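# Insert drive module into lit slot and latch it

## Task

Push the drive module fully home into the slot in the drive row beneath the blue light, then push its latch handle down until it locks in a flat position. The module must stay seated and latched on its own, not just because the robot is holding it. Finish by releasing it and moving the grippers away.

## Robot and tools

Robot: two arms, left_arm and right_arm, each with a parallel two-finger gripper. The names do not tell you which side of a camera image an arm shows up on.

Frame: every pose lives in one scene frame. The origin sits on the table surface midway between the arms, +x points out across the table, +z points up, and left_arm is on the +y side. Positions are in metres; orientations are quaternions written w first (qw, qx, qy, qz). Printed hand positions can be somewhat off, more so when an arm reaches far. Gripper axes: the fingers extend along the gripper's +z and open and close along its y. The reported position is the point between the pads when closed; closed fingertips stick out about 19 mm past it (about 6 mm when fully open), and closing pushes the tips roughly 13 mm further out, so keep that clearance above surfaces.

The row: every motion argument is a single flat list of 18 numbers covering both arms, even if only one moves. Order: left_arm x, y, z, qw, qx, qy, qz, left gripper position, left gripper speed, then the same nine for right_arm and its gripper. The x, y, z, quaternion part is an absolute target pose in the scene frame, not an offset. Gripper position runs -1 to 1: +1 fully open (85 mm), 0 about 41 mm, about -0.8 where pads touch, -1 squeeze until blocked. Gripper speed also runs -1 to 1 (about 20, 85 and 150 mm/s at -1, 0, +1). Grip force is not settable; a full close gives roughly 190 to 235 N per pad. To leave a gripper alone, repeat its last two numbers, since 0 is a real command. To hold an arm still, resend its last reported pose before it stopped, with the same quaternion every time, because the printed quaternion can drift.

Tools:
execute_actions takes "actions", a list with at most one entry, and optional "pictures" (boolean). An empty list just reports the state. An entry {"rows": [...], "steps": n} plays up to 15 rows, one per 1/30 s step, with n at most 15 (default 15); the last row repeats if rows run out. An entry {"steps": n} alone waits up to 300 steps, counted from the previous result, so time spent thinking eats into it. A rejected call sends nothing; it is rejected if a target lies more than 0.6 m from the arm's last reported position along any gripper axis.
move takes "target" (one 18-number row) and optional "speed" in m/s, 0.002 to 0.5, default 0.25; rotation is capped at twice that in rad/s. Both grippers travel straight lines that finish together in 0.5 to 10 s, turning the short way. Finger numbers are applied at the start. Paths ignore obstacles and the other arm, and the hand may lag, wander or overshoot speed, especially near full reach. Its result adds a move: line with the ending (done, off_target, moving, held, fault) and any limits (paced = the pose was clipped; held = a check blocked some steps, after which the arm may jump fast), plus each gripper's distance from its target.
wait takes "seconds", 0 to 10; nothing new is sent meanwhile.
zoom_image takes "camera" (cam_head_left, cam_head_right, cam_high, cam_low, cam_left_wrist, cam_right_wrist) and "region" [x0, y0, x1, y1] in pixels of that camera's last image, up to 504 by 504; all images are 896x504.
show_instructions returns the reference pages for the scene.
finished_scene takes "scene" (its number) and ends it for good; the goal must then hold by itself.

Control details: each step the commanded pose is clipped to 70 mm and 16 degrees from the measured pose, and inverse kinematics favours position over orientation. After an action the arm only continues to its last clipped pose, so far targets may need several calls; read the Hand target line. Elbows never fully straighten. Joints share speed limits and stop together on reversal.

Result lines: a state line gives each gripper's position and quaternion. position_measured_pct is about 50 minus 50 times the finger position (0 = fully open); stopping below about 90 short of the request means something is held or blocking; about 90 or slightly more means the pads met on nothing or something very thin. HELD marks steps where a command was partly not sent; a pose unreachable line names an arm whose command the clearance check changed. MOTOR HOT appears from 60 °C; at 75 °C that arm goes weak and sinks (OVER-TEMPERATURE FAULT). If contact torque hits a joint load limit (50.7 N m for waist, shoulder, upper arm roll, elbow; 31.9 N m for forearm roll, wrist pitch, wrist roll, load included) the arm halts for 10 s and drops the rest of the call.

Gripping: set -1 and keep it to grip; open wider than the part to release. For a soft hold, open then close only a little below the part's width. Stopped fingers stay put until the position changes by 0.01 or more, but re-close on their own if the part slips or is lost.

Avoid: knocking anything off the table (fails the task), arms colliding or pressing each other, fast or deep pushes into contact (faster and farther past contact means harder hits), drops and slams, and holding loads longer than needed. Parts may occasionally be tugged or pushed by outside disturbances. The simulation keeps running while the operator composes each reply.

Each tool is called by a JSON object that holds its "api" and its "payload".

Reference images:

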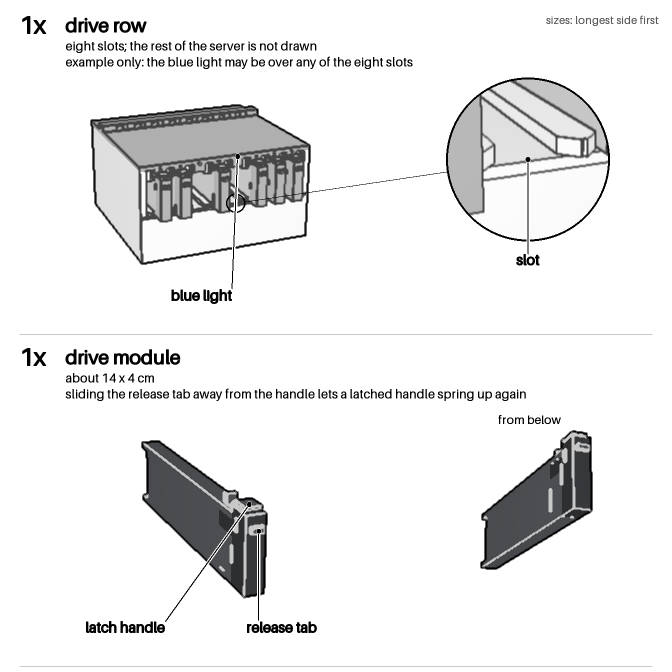

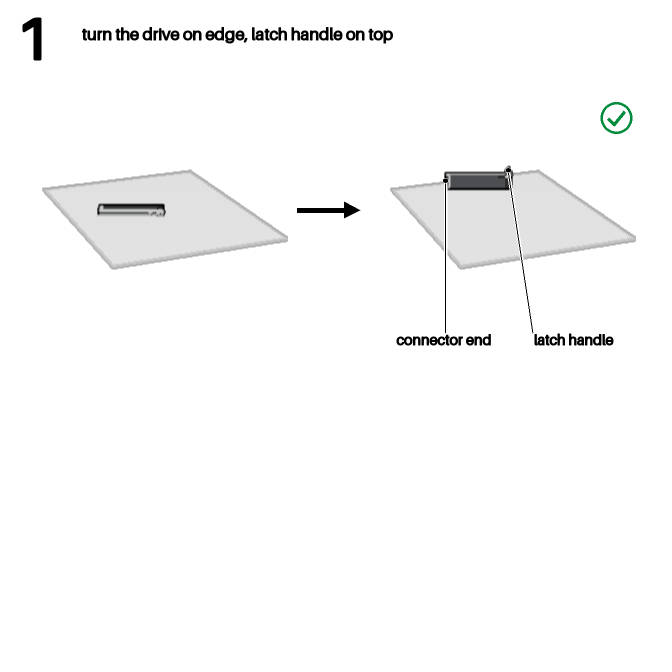

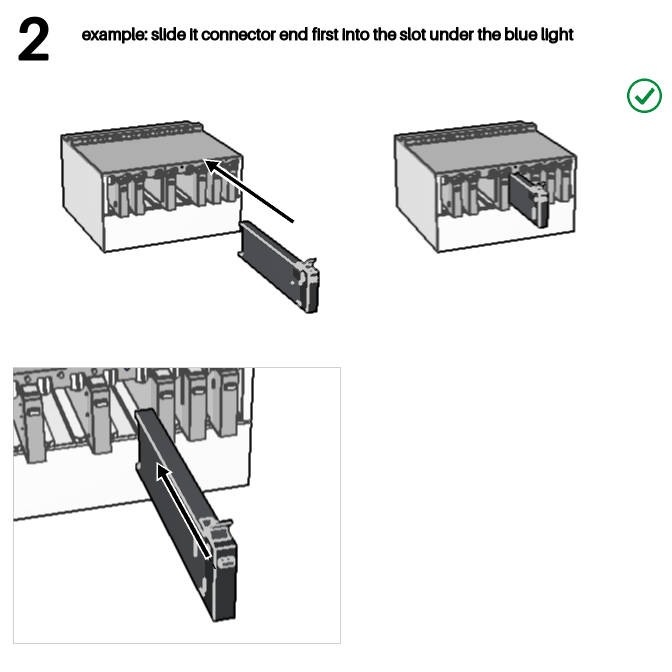

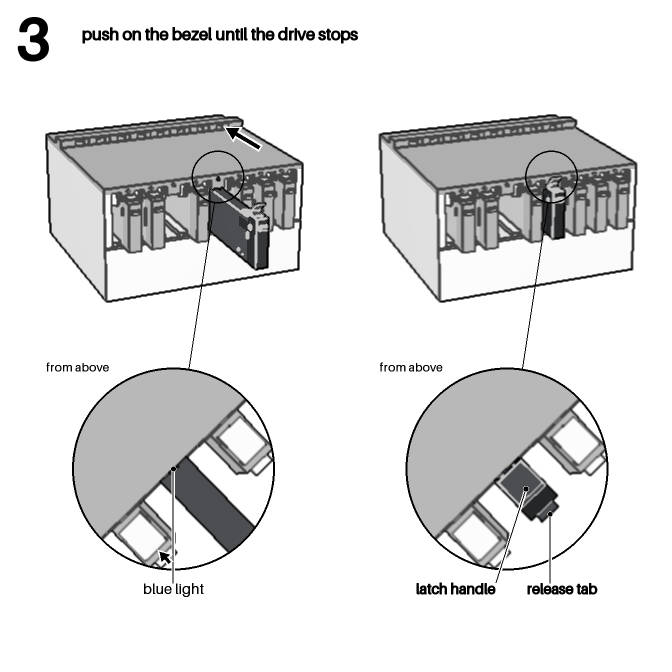

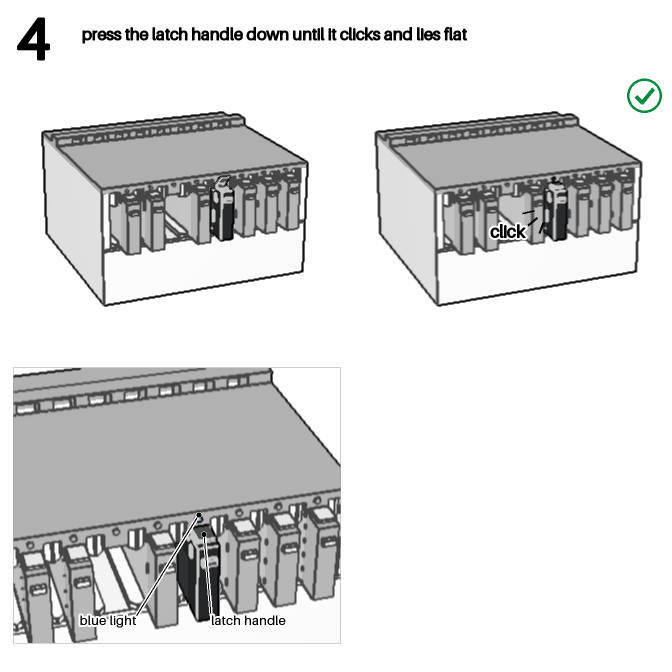

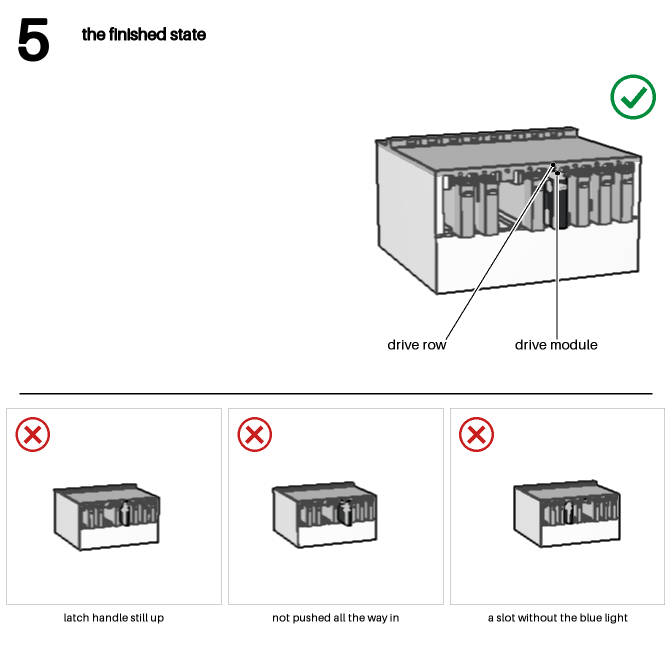

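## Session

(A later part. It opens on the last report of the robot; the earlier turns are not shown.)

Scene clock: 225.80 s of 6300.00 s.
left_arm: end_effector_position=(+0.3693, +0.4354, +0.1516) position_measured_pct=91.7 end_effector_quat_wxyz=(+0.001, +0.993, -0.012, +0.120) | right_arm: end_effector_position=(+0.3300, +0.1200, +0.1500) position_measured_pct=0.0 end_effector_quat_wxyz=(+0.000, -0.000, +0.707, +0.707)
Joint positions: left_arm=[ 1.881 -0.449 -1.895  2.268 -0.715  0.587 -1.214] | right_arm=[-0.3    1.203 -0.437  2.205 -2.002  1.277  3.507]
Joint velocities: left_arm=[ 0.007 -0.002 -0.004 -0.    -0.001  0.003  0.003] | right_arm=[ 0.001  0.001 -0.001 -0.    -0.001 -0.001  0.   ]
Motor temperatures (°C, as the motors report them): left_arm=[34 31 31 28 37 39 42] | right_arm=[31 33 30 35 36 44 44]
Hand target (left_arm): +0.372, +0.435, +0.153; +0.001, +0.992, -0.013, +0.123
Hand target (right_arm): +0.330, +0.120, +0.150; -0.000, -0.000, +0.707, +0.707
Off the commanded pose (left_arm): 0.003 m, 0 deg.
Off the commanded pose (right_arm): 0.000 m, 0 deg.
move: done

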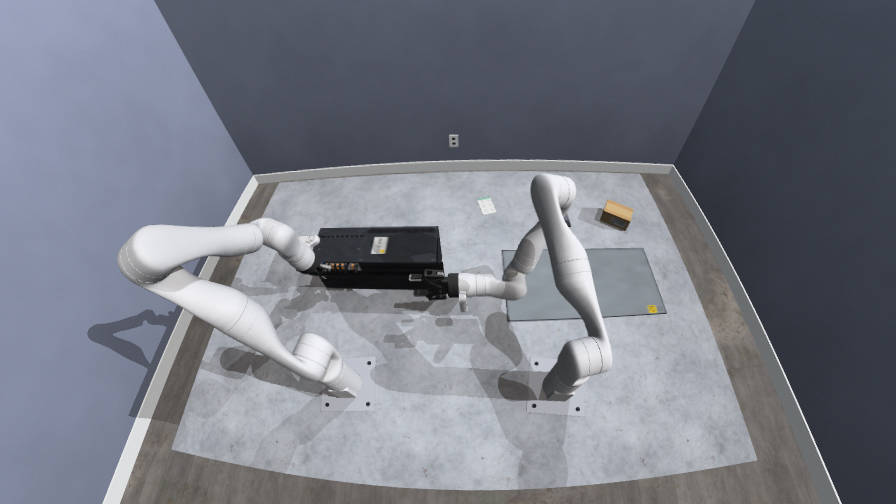

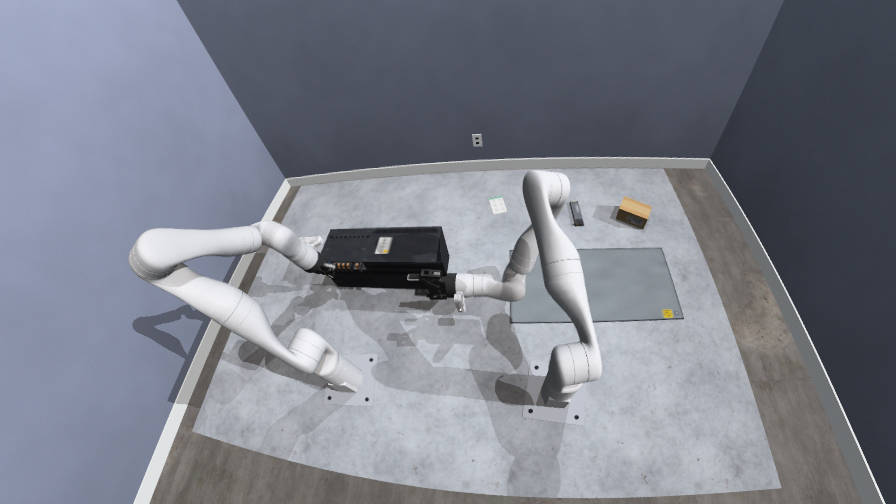

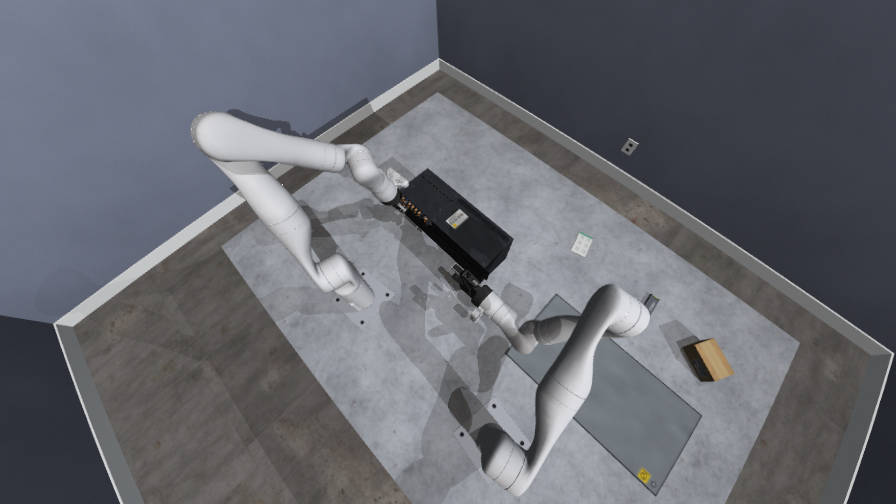

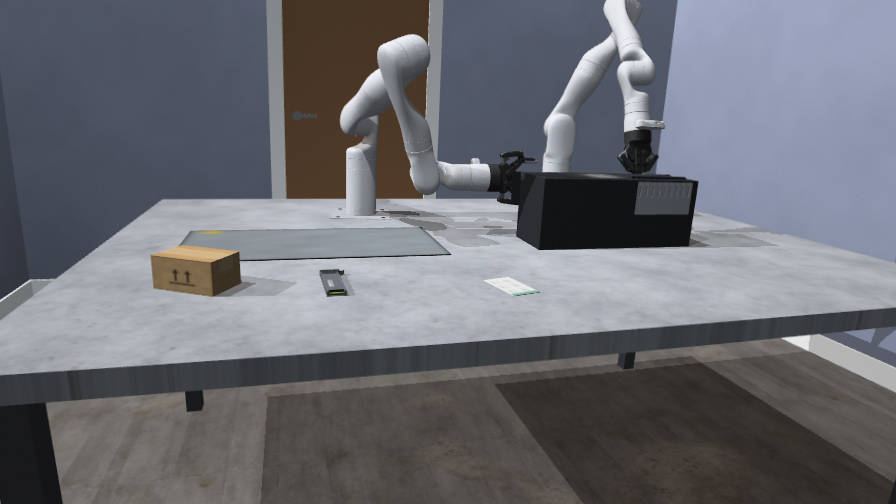

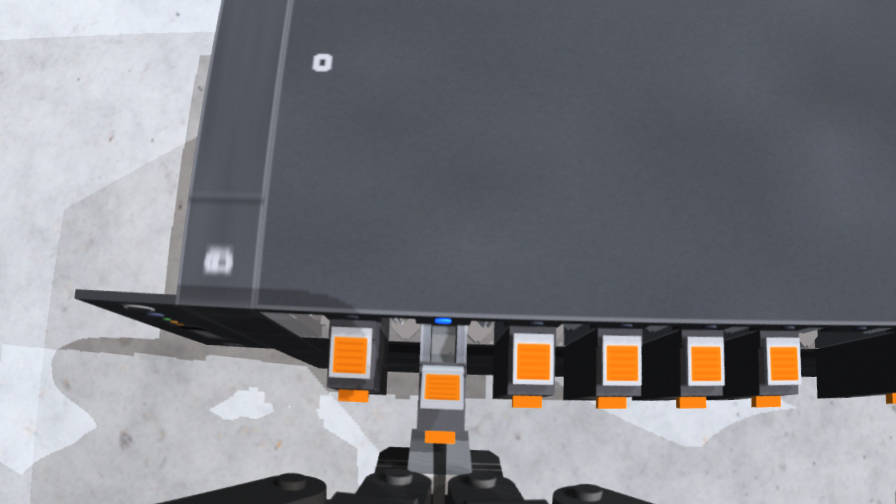

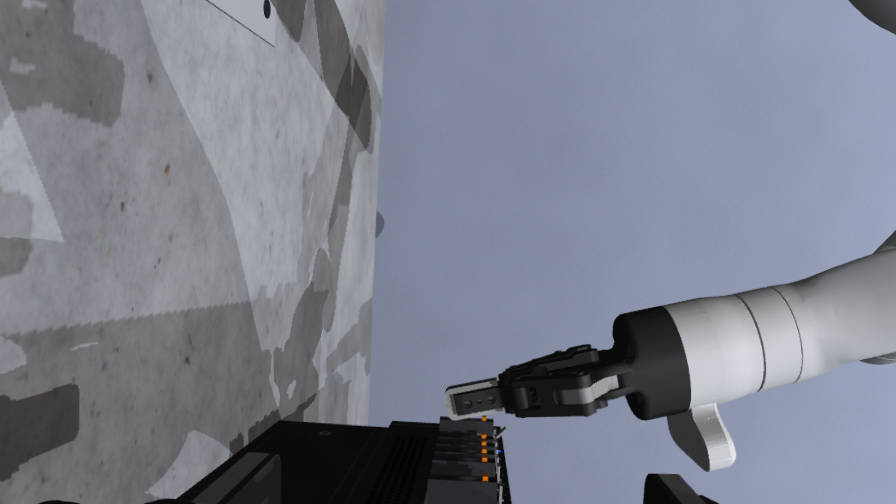

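8 mm proud with resistance (connector friction); push further.

{"api": "move", "payload": {"target": [0.379,0.435,0.154,0.0016,0.9923,-0.013,0.1235,-1,0,0.33,0.12,0.15,0,0,0.7071,0.7071,1,0], "speed": 0.005}}

Scene clock: 234.60 s of 6300.00 s.
left_arm: end_effector_position=(+0.3732, +0.4354, +0.1513) position_measured_pct=91.7 end_effector_quat_wxyz=(+0.001, +0.993, -0.012, +0.117) | right_arm: end_effector_position=(+0.3300, +0.1200, +0.1500) position_measured_pct=0.0 end_effector_quat_wxyz=(+0.000, -0.000, +0.707, +0.707)
Joint positions: left_arm=[ 1.904 -0.459 -1.907  2.253 -0.718  0.603 -1.205] | right_arm=[-0.3    1.203 -0.437  2.205 -2.002  1.277  3.507]
Joint velocities: left_arm=[ 0.001 -0.002  0.002  0.    -0.003  0.002  0.002] | right_arm=[0.001 0.002 0.    0.    0.001 0.    0.   ]
Motor temperatures (°C, as the motors report them): left_arm=[34 31 31 28 37 39 42] | right_arm=[31 33 30 35 36 44 44]
Hand target (left_arm): +0.379, +0.435, +0.154; +0.002, +0.992, -0.013, +0.123
Hand target (right_arm): +0.330, +0.120, +0.150; -0.000, -0.000, +0.707, +0.707
Off the commanded pose (left_arm): 0.006 m, 1 deg.
Off the commanded pose (right_arm): 0.000 m, 0 deg.
After step 90, 3.57 s passed at rest.
move: off_target (left_arm)

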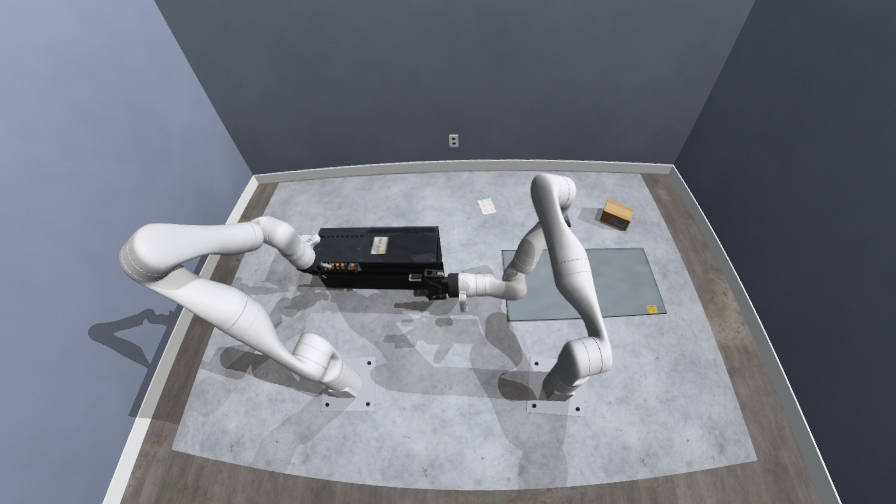

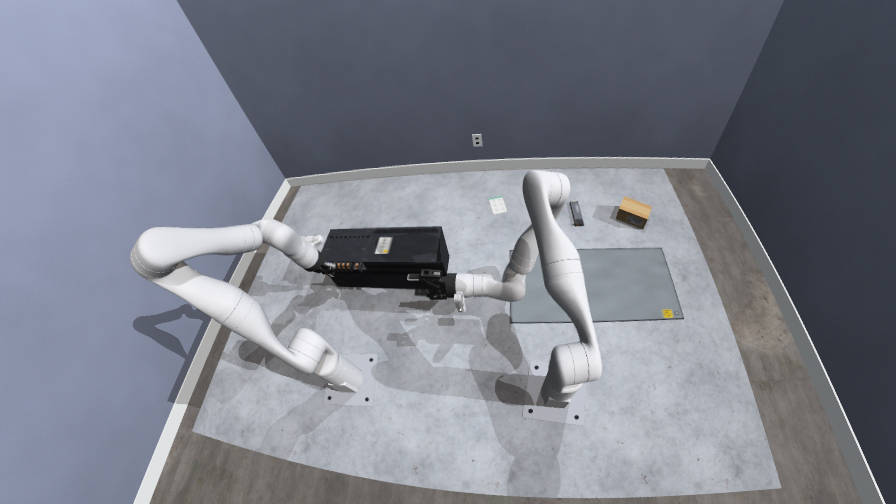

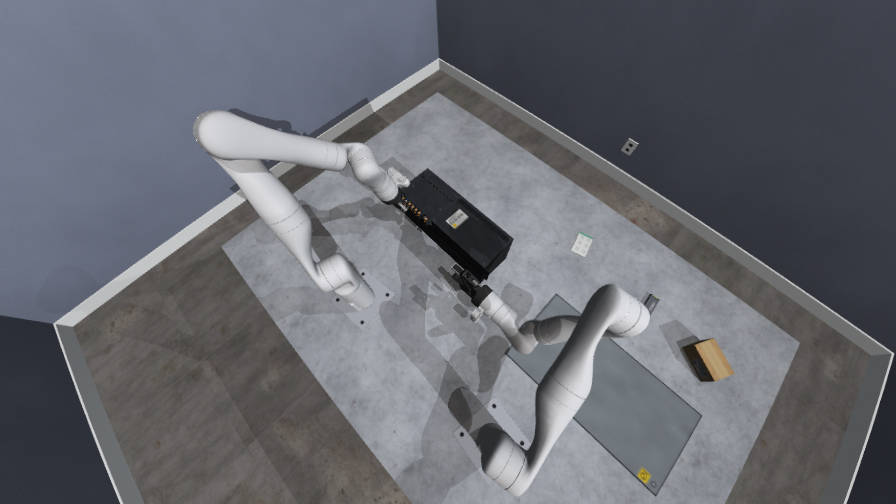

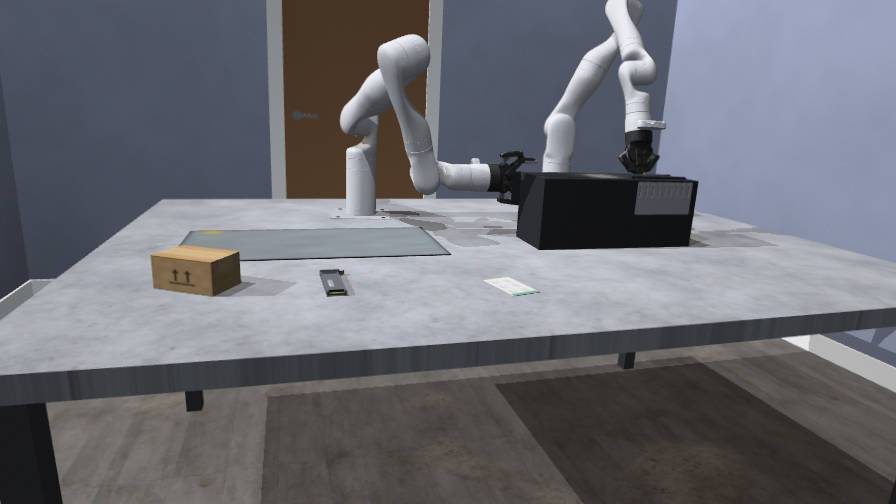

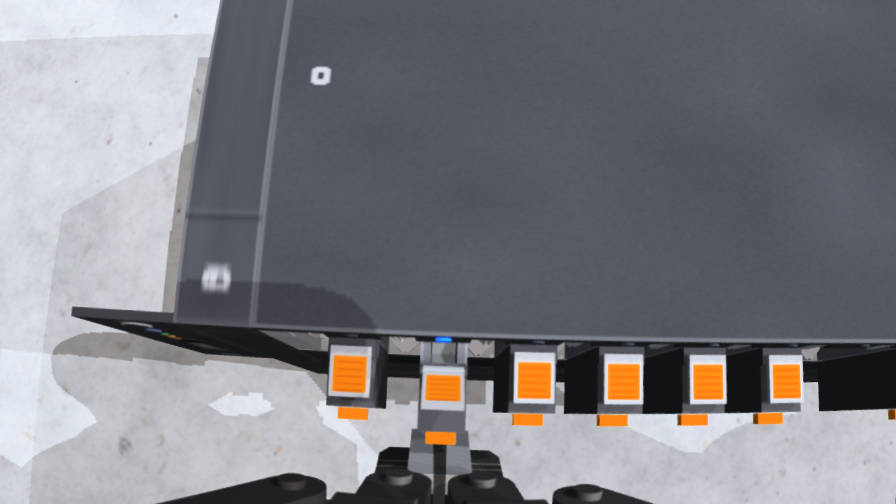

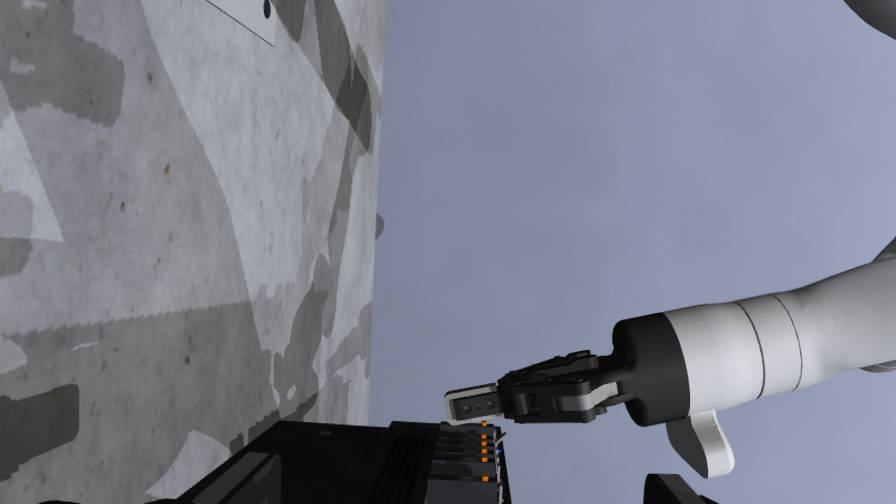

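{"api": "move", "payload": {"target": [0.36,0.435,0.21,0,1,-0.013,0,-1,0,0.33,0.12,0.15,0,0,0.7071,0.7071,1,0], "speed": 0.08}}

{"api": "move", "payload": {"target": [0.39,0.435,0.2,0,1,-0.013,0,-1,0,0.33,0.12,0.15,0,0,0.7071,0.7071,1,0], "speed": 0.05}}

Scene clock: 259.43 s of 6300.00 s.
left_arm: end_effector_position=(+0.3600, +0.4356, +0.2100) position_measured_pct=91.7 end_effector_quat_wxyz=(-0.000, +1.000, -0.013, -0.000) | right_arm: end_effector_position=(+0.3300, +0.1200, +0.1500) position_measured_pct=0.0 end_effector_quat_wxyz=(+0.000, -0.000, +0.707, +0.707)
Joint positions: left_arm=[ 1.958 -0.471 -1.822  1.98  -0.518  1.095 -1.331] | right_arm=[-0.3    1.203 -0.437  2.205 -2.002  1.277  3.507]
Joint velocities: left_arm=[ 0.005 -0.001 -0.    -0.004  0.002  0.003 -0.   ] | right_arm=[ 0.     0.003 -0.001  0.     0.     0.    -0.   ]
Motor temperatures (°C, as the motors report them): left_arm=[34 31 31 29 37 39 42] | right_arm=[31 33 30 35 36 44 44]
Hand target (left_arm): +0.360, +0.435, +0.210; -0.000, +1.000, -0.013, -0.000
Hand target (right_arm): +0.330, +0.120, +0.150; -0.000, -0.000, +0.707, +0.707
Off the commanded pose (left_arm): 0.001 m, 0 deg.
Off the commanded pose (right_arm): 0.000 m, 0 deg.
After step 90, 20.07 s passed at rest.
move: done

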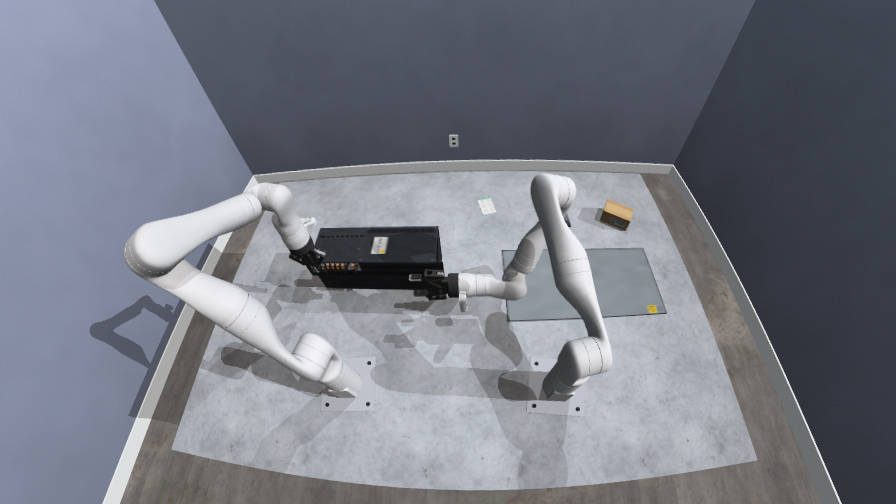

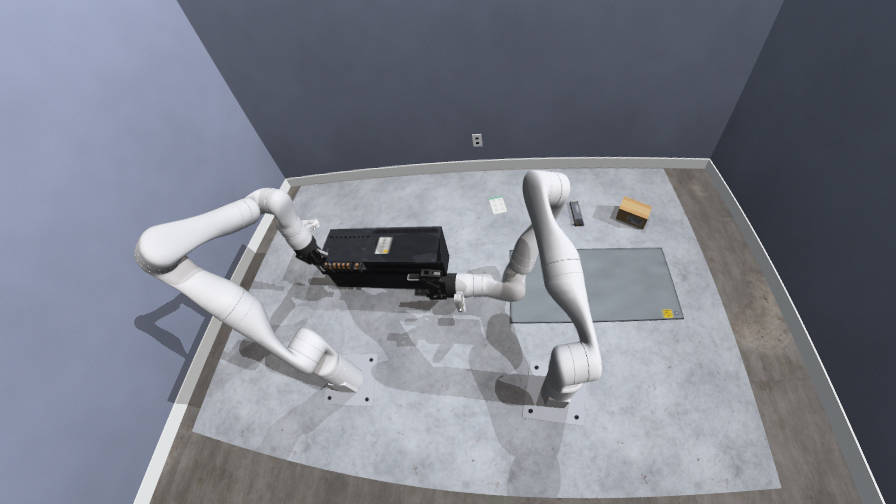

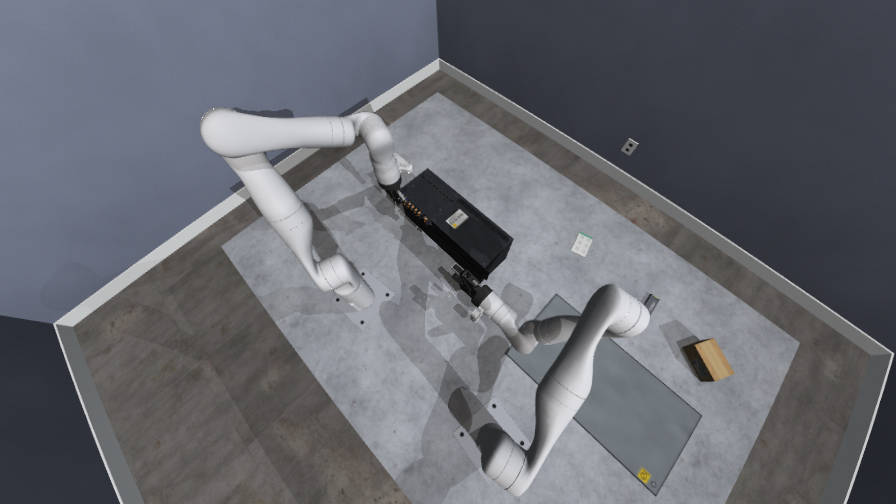

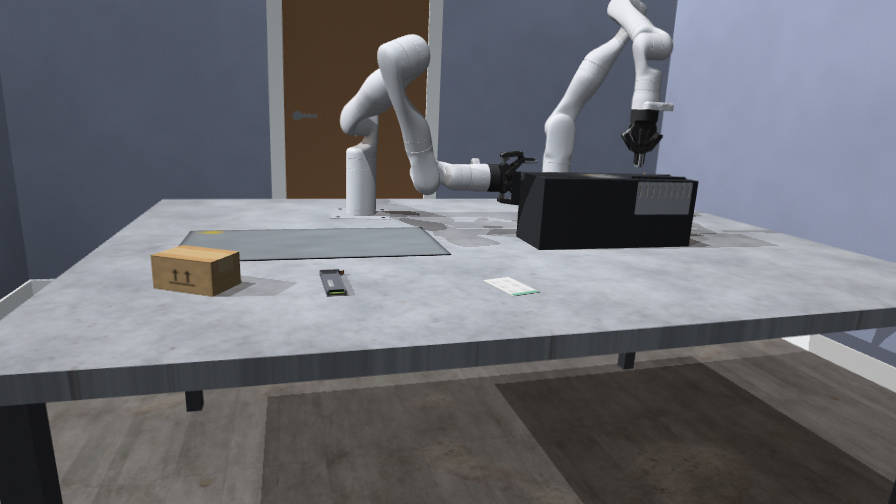

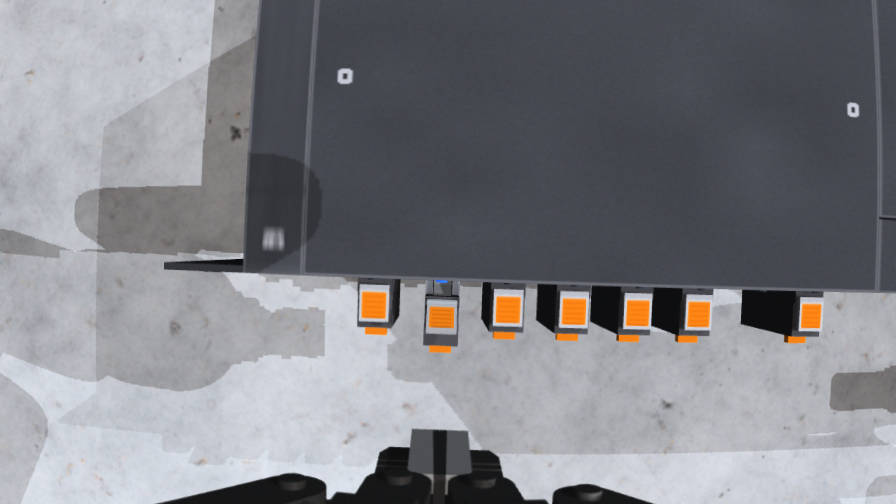

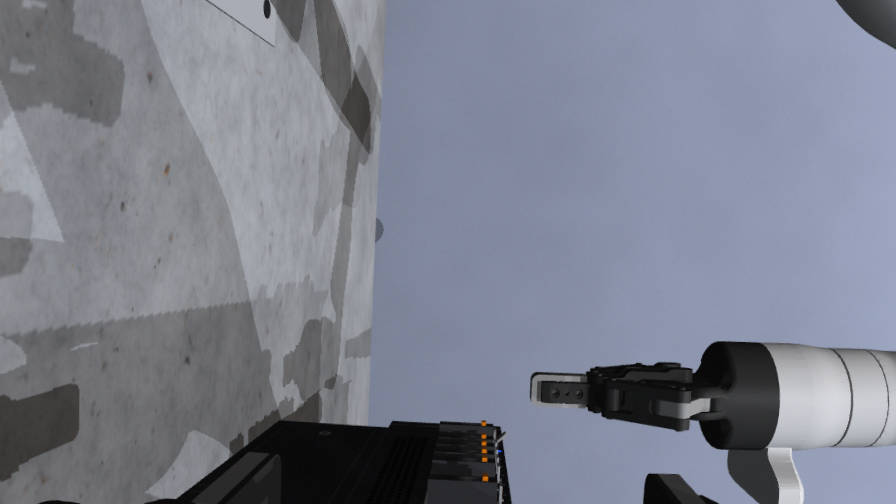

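Scene clock: 260.37 s of 6300.00 s.
left_arm: end_effector_position=(+0.3899, +0.4354, +0.1999) position_measured_pct=91.7 end_effector_quat_wxyz=(-0.000, +1.000, -0.012, -0.000) | right_arm: end_effector_position=(+0.3300, +0.1200, +0.1500) position_measured_pct=0.0 end_effector_quat_wxyz=(+0.000, -0.000, +0.707, +0.707)
Joint positions: left_arm=[ 2.089 -0.534 -1.906  1.919 -0.57   1.103 -1.277] | right_arm=[-0.3    1.203 -0.437  2.205 -2.002  1.277  3.507]
Joint velocities: left_arm=[ 0.011 -0.005  0.001 -0.002 -0.001  0.001  0.002] | right_arm=[-0.001 -0.     0.001  0.     0.001 -0.     0.   ]
Motor temperatures (°C, as the motors report them): left_arm=[34 31 31 29 37 39 42] | right_arm=[31 33 30 35 36 44 44]
Hand target (left_arm): +0.390, +0.435, +0.200; -0.000, +1.000, -0.013, -0.000
Hand target (right_arm): +0.330, +0.120, +0.150; -0.000, -0.000, +0.707, +0.707
Off the commanded pose (left_arm): 0.000 m, 0 deg.
Off the commanded pose (right_arm): 0.000 m, 0 deg.
move: done

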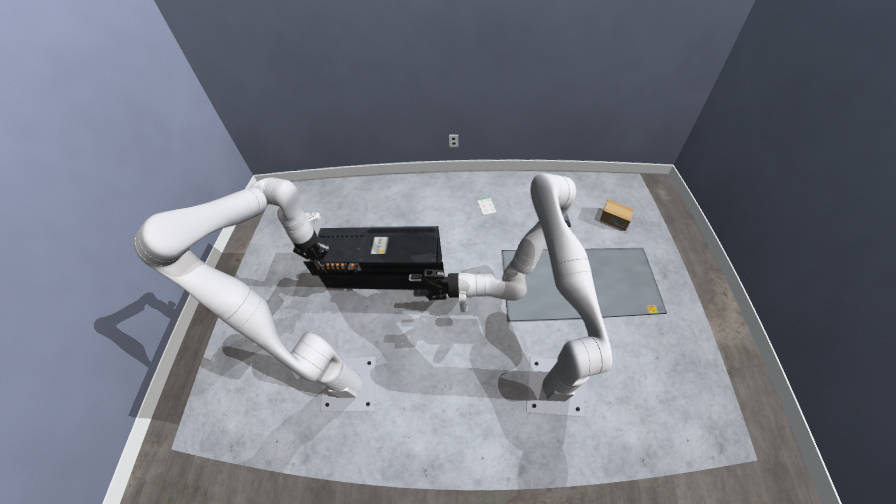

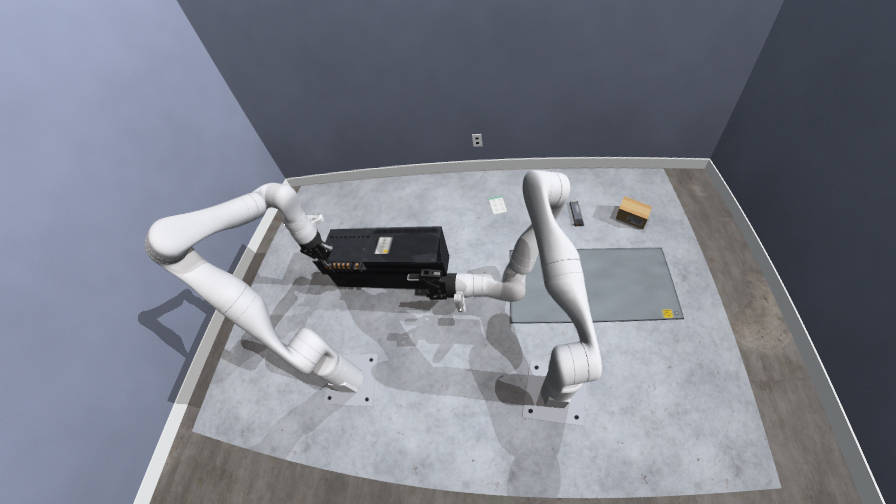

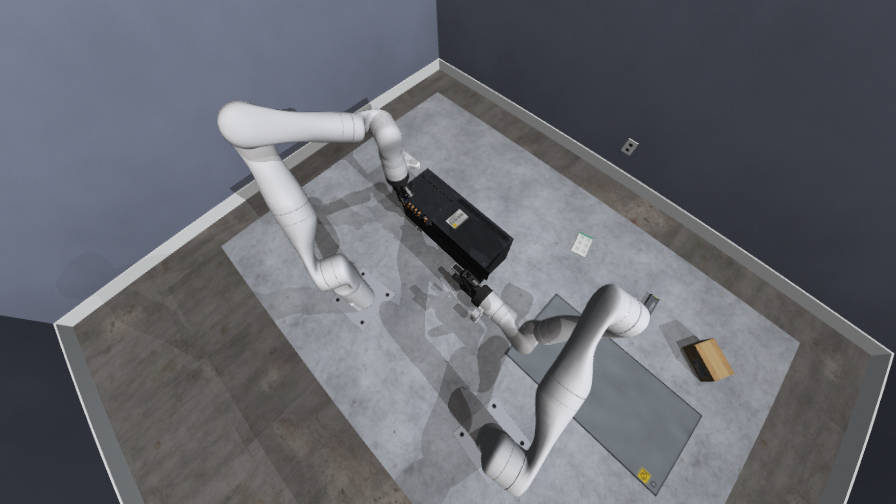

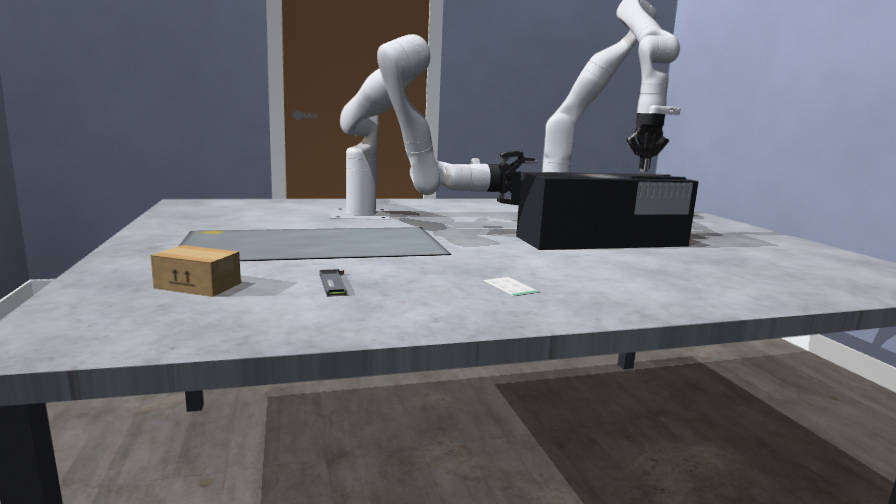

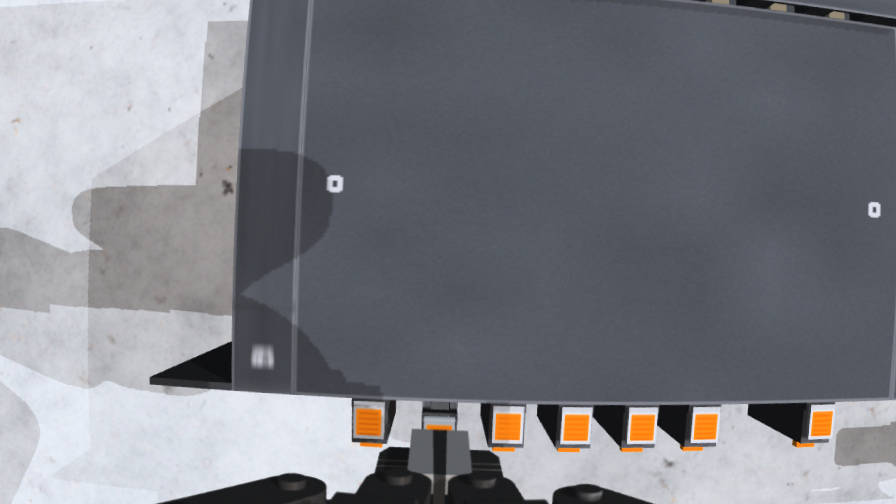

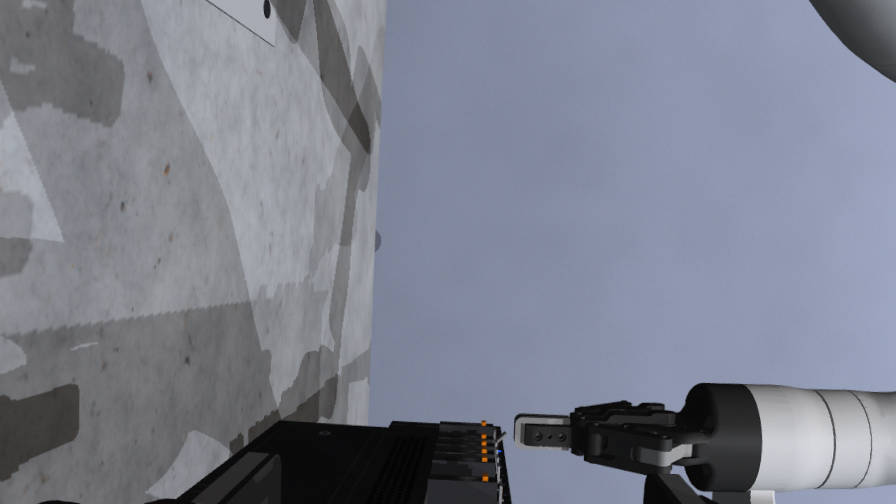

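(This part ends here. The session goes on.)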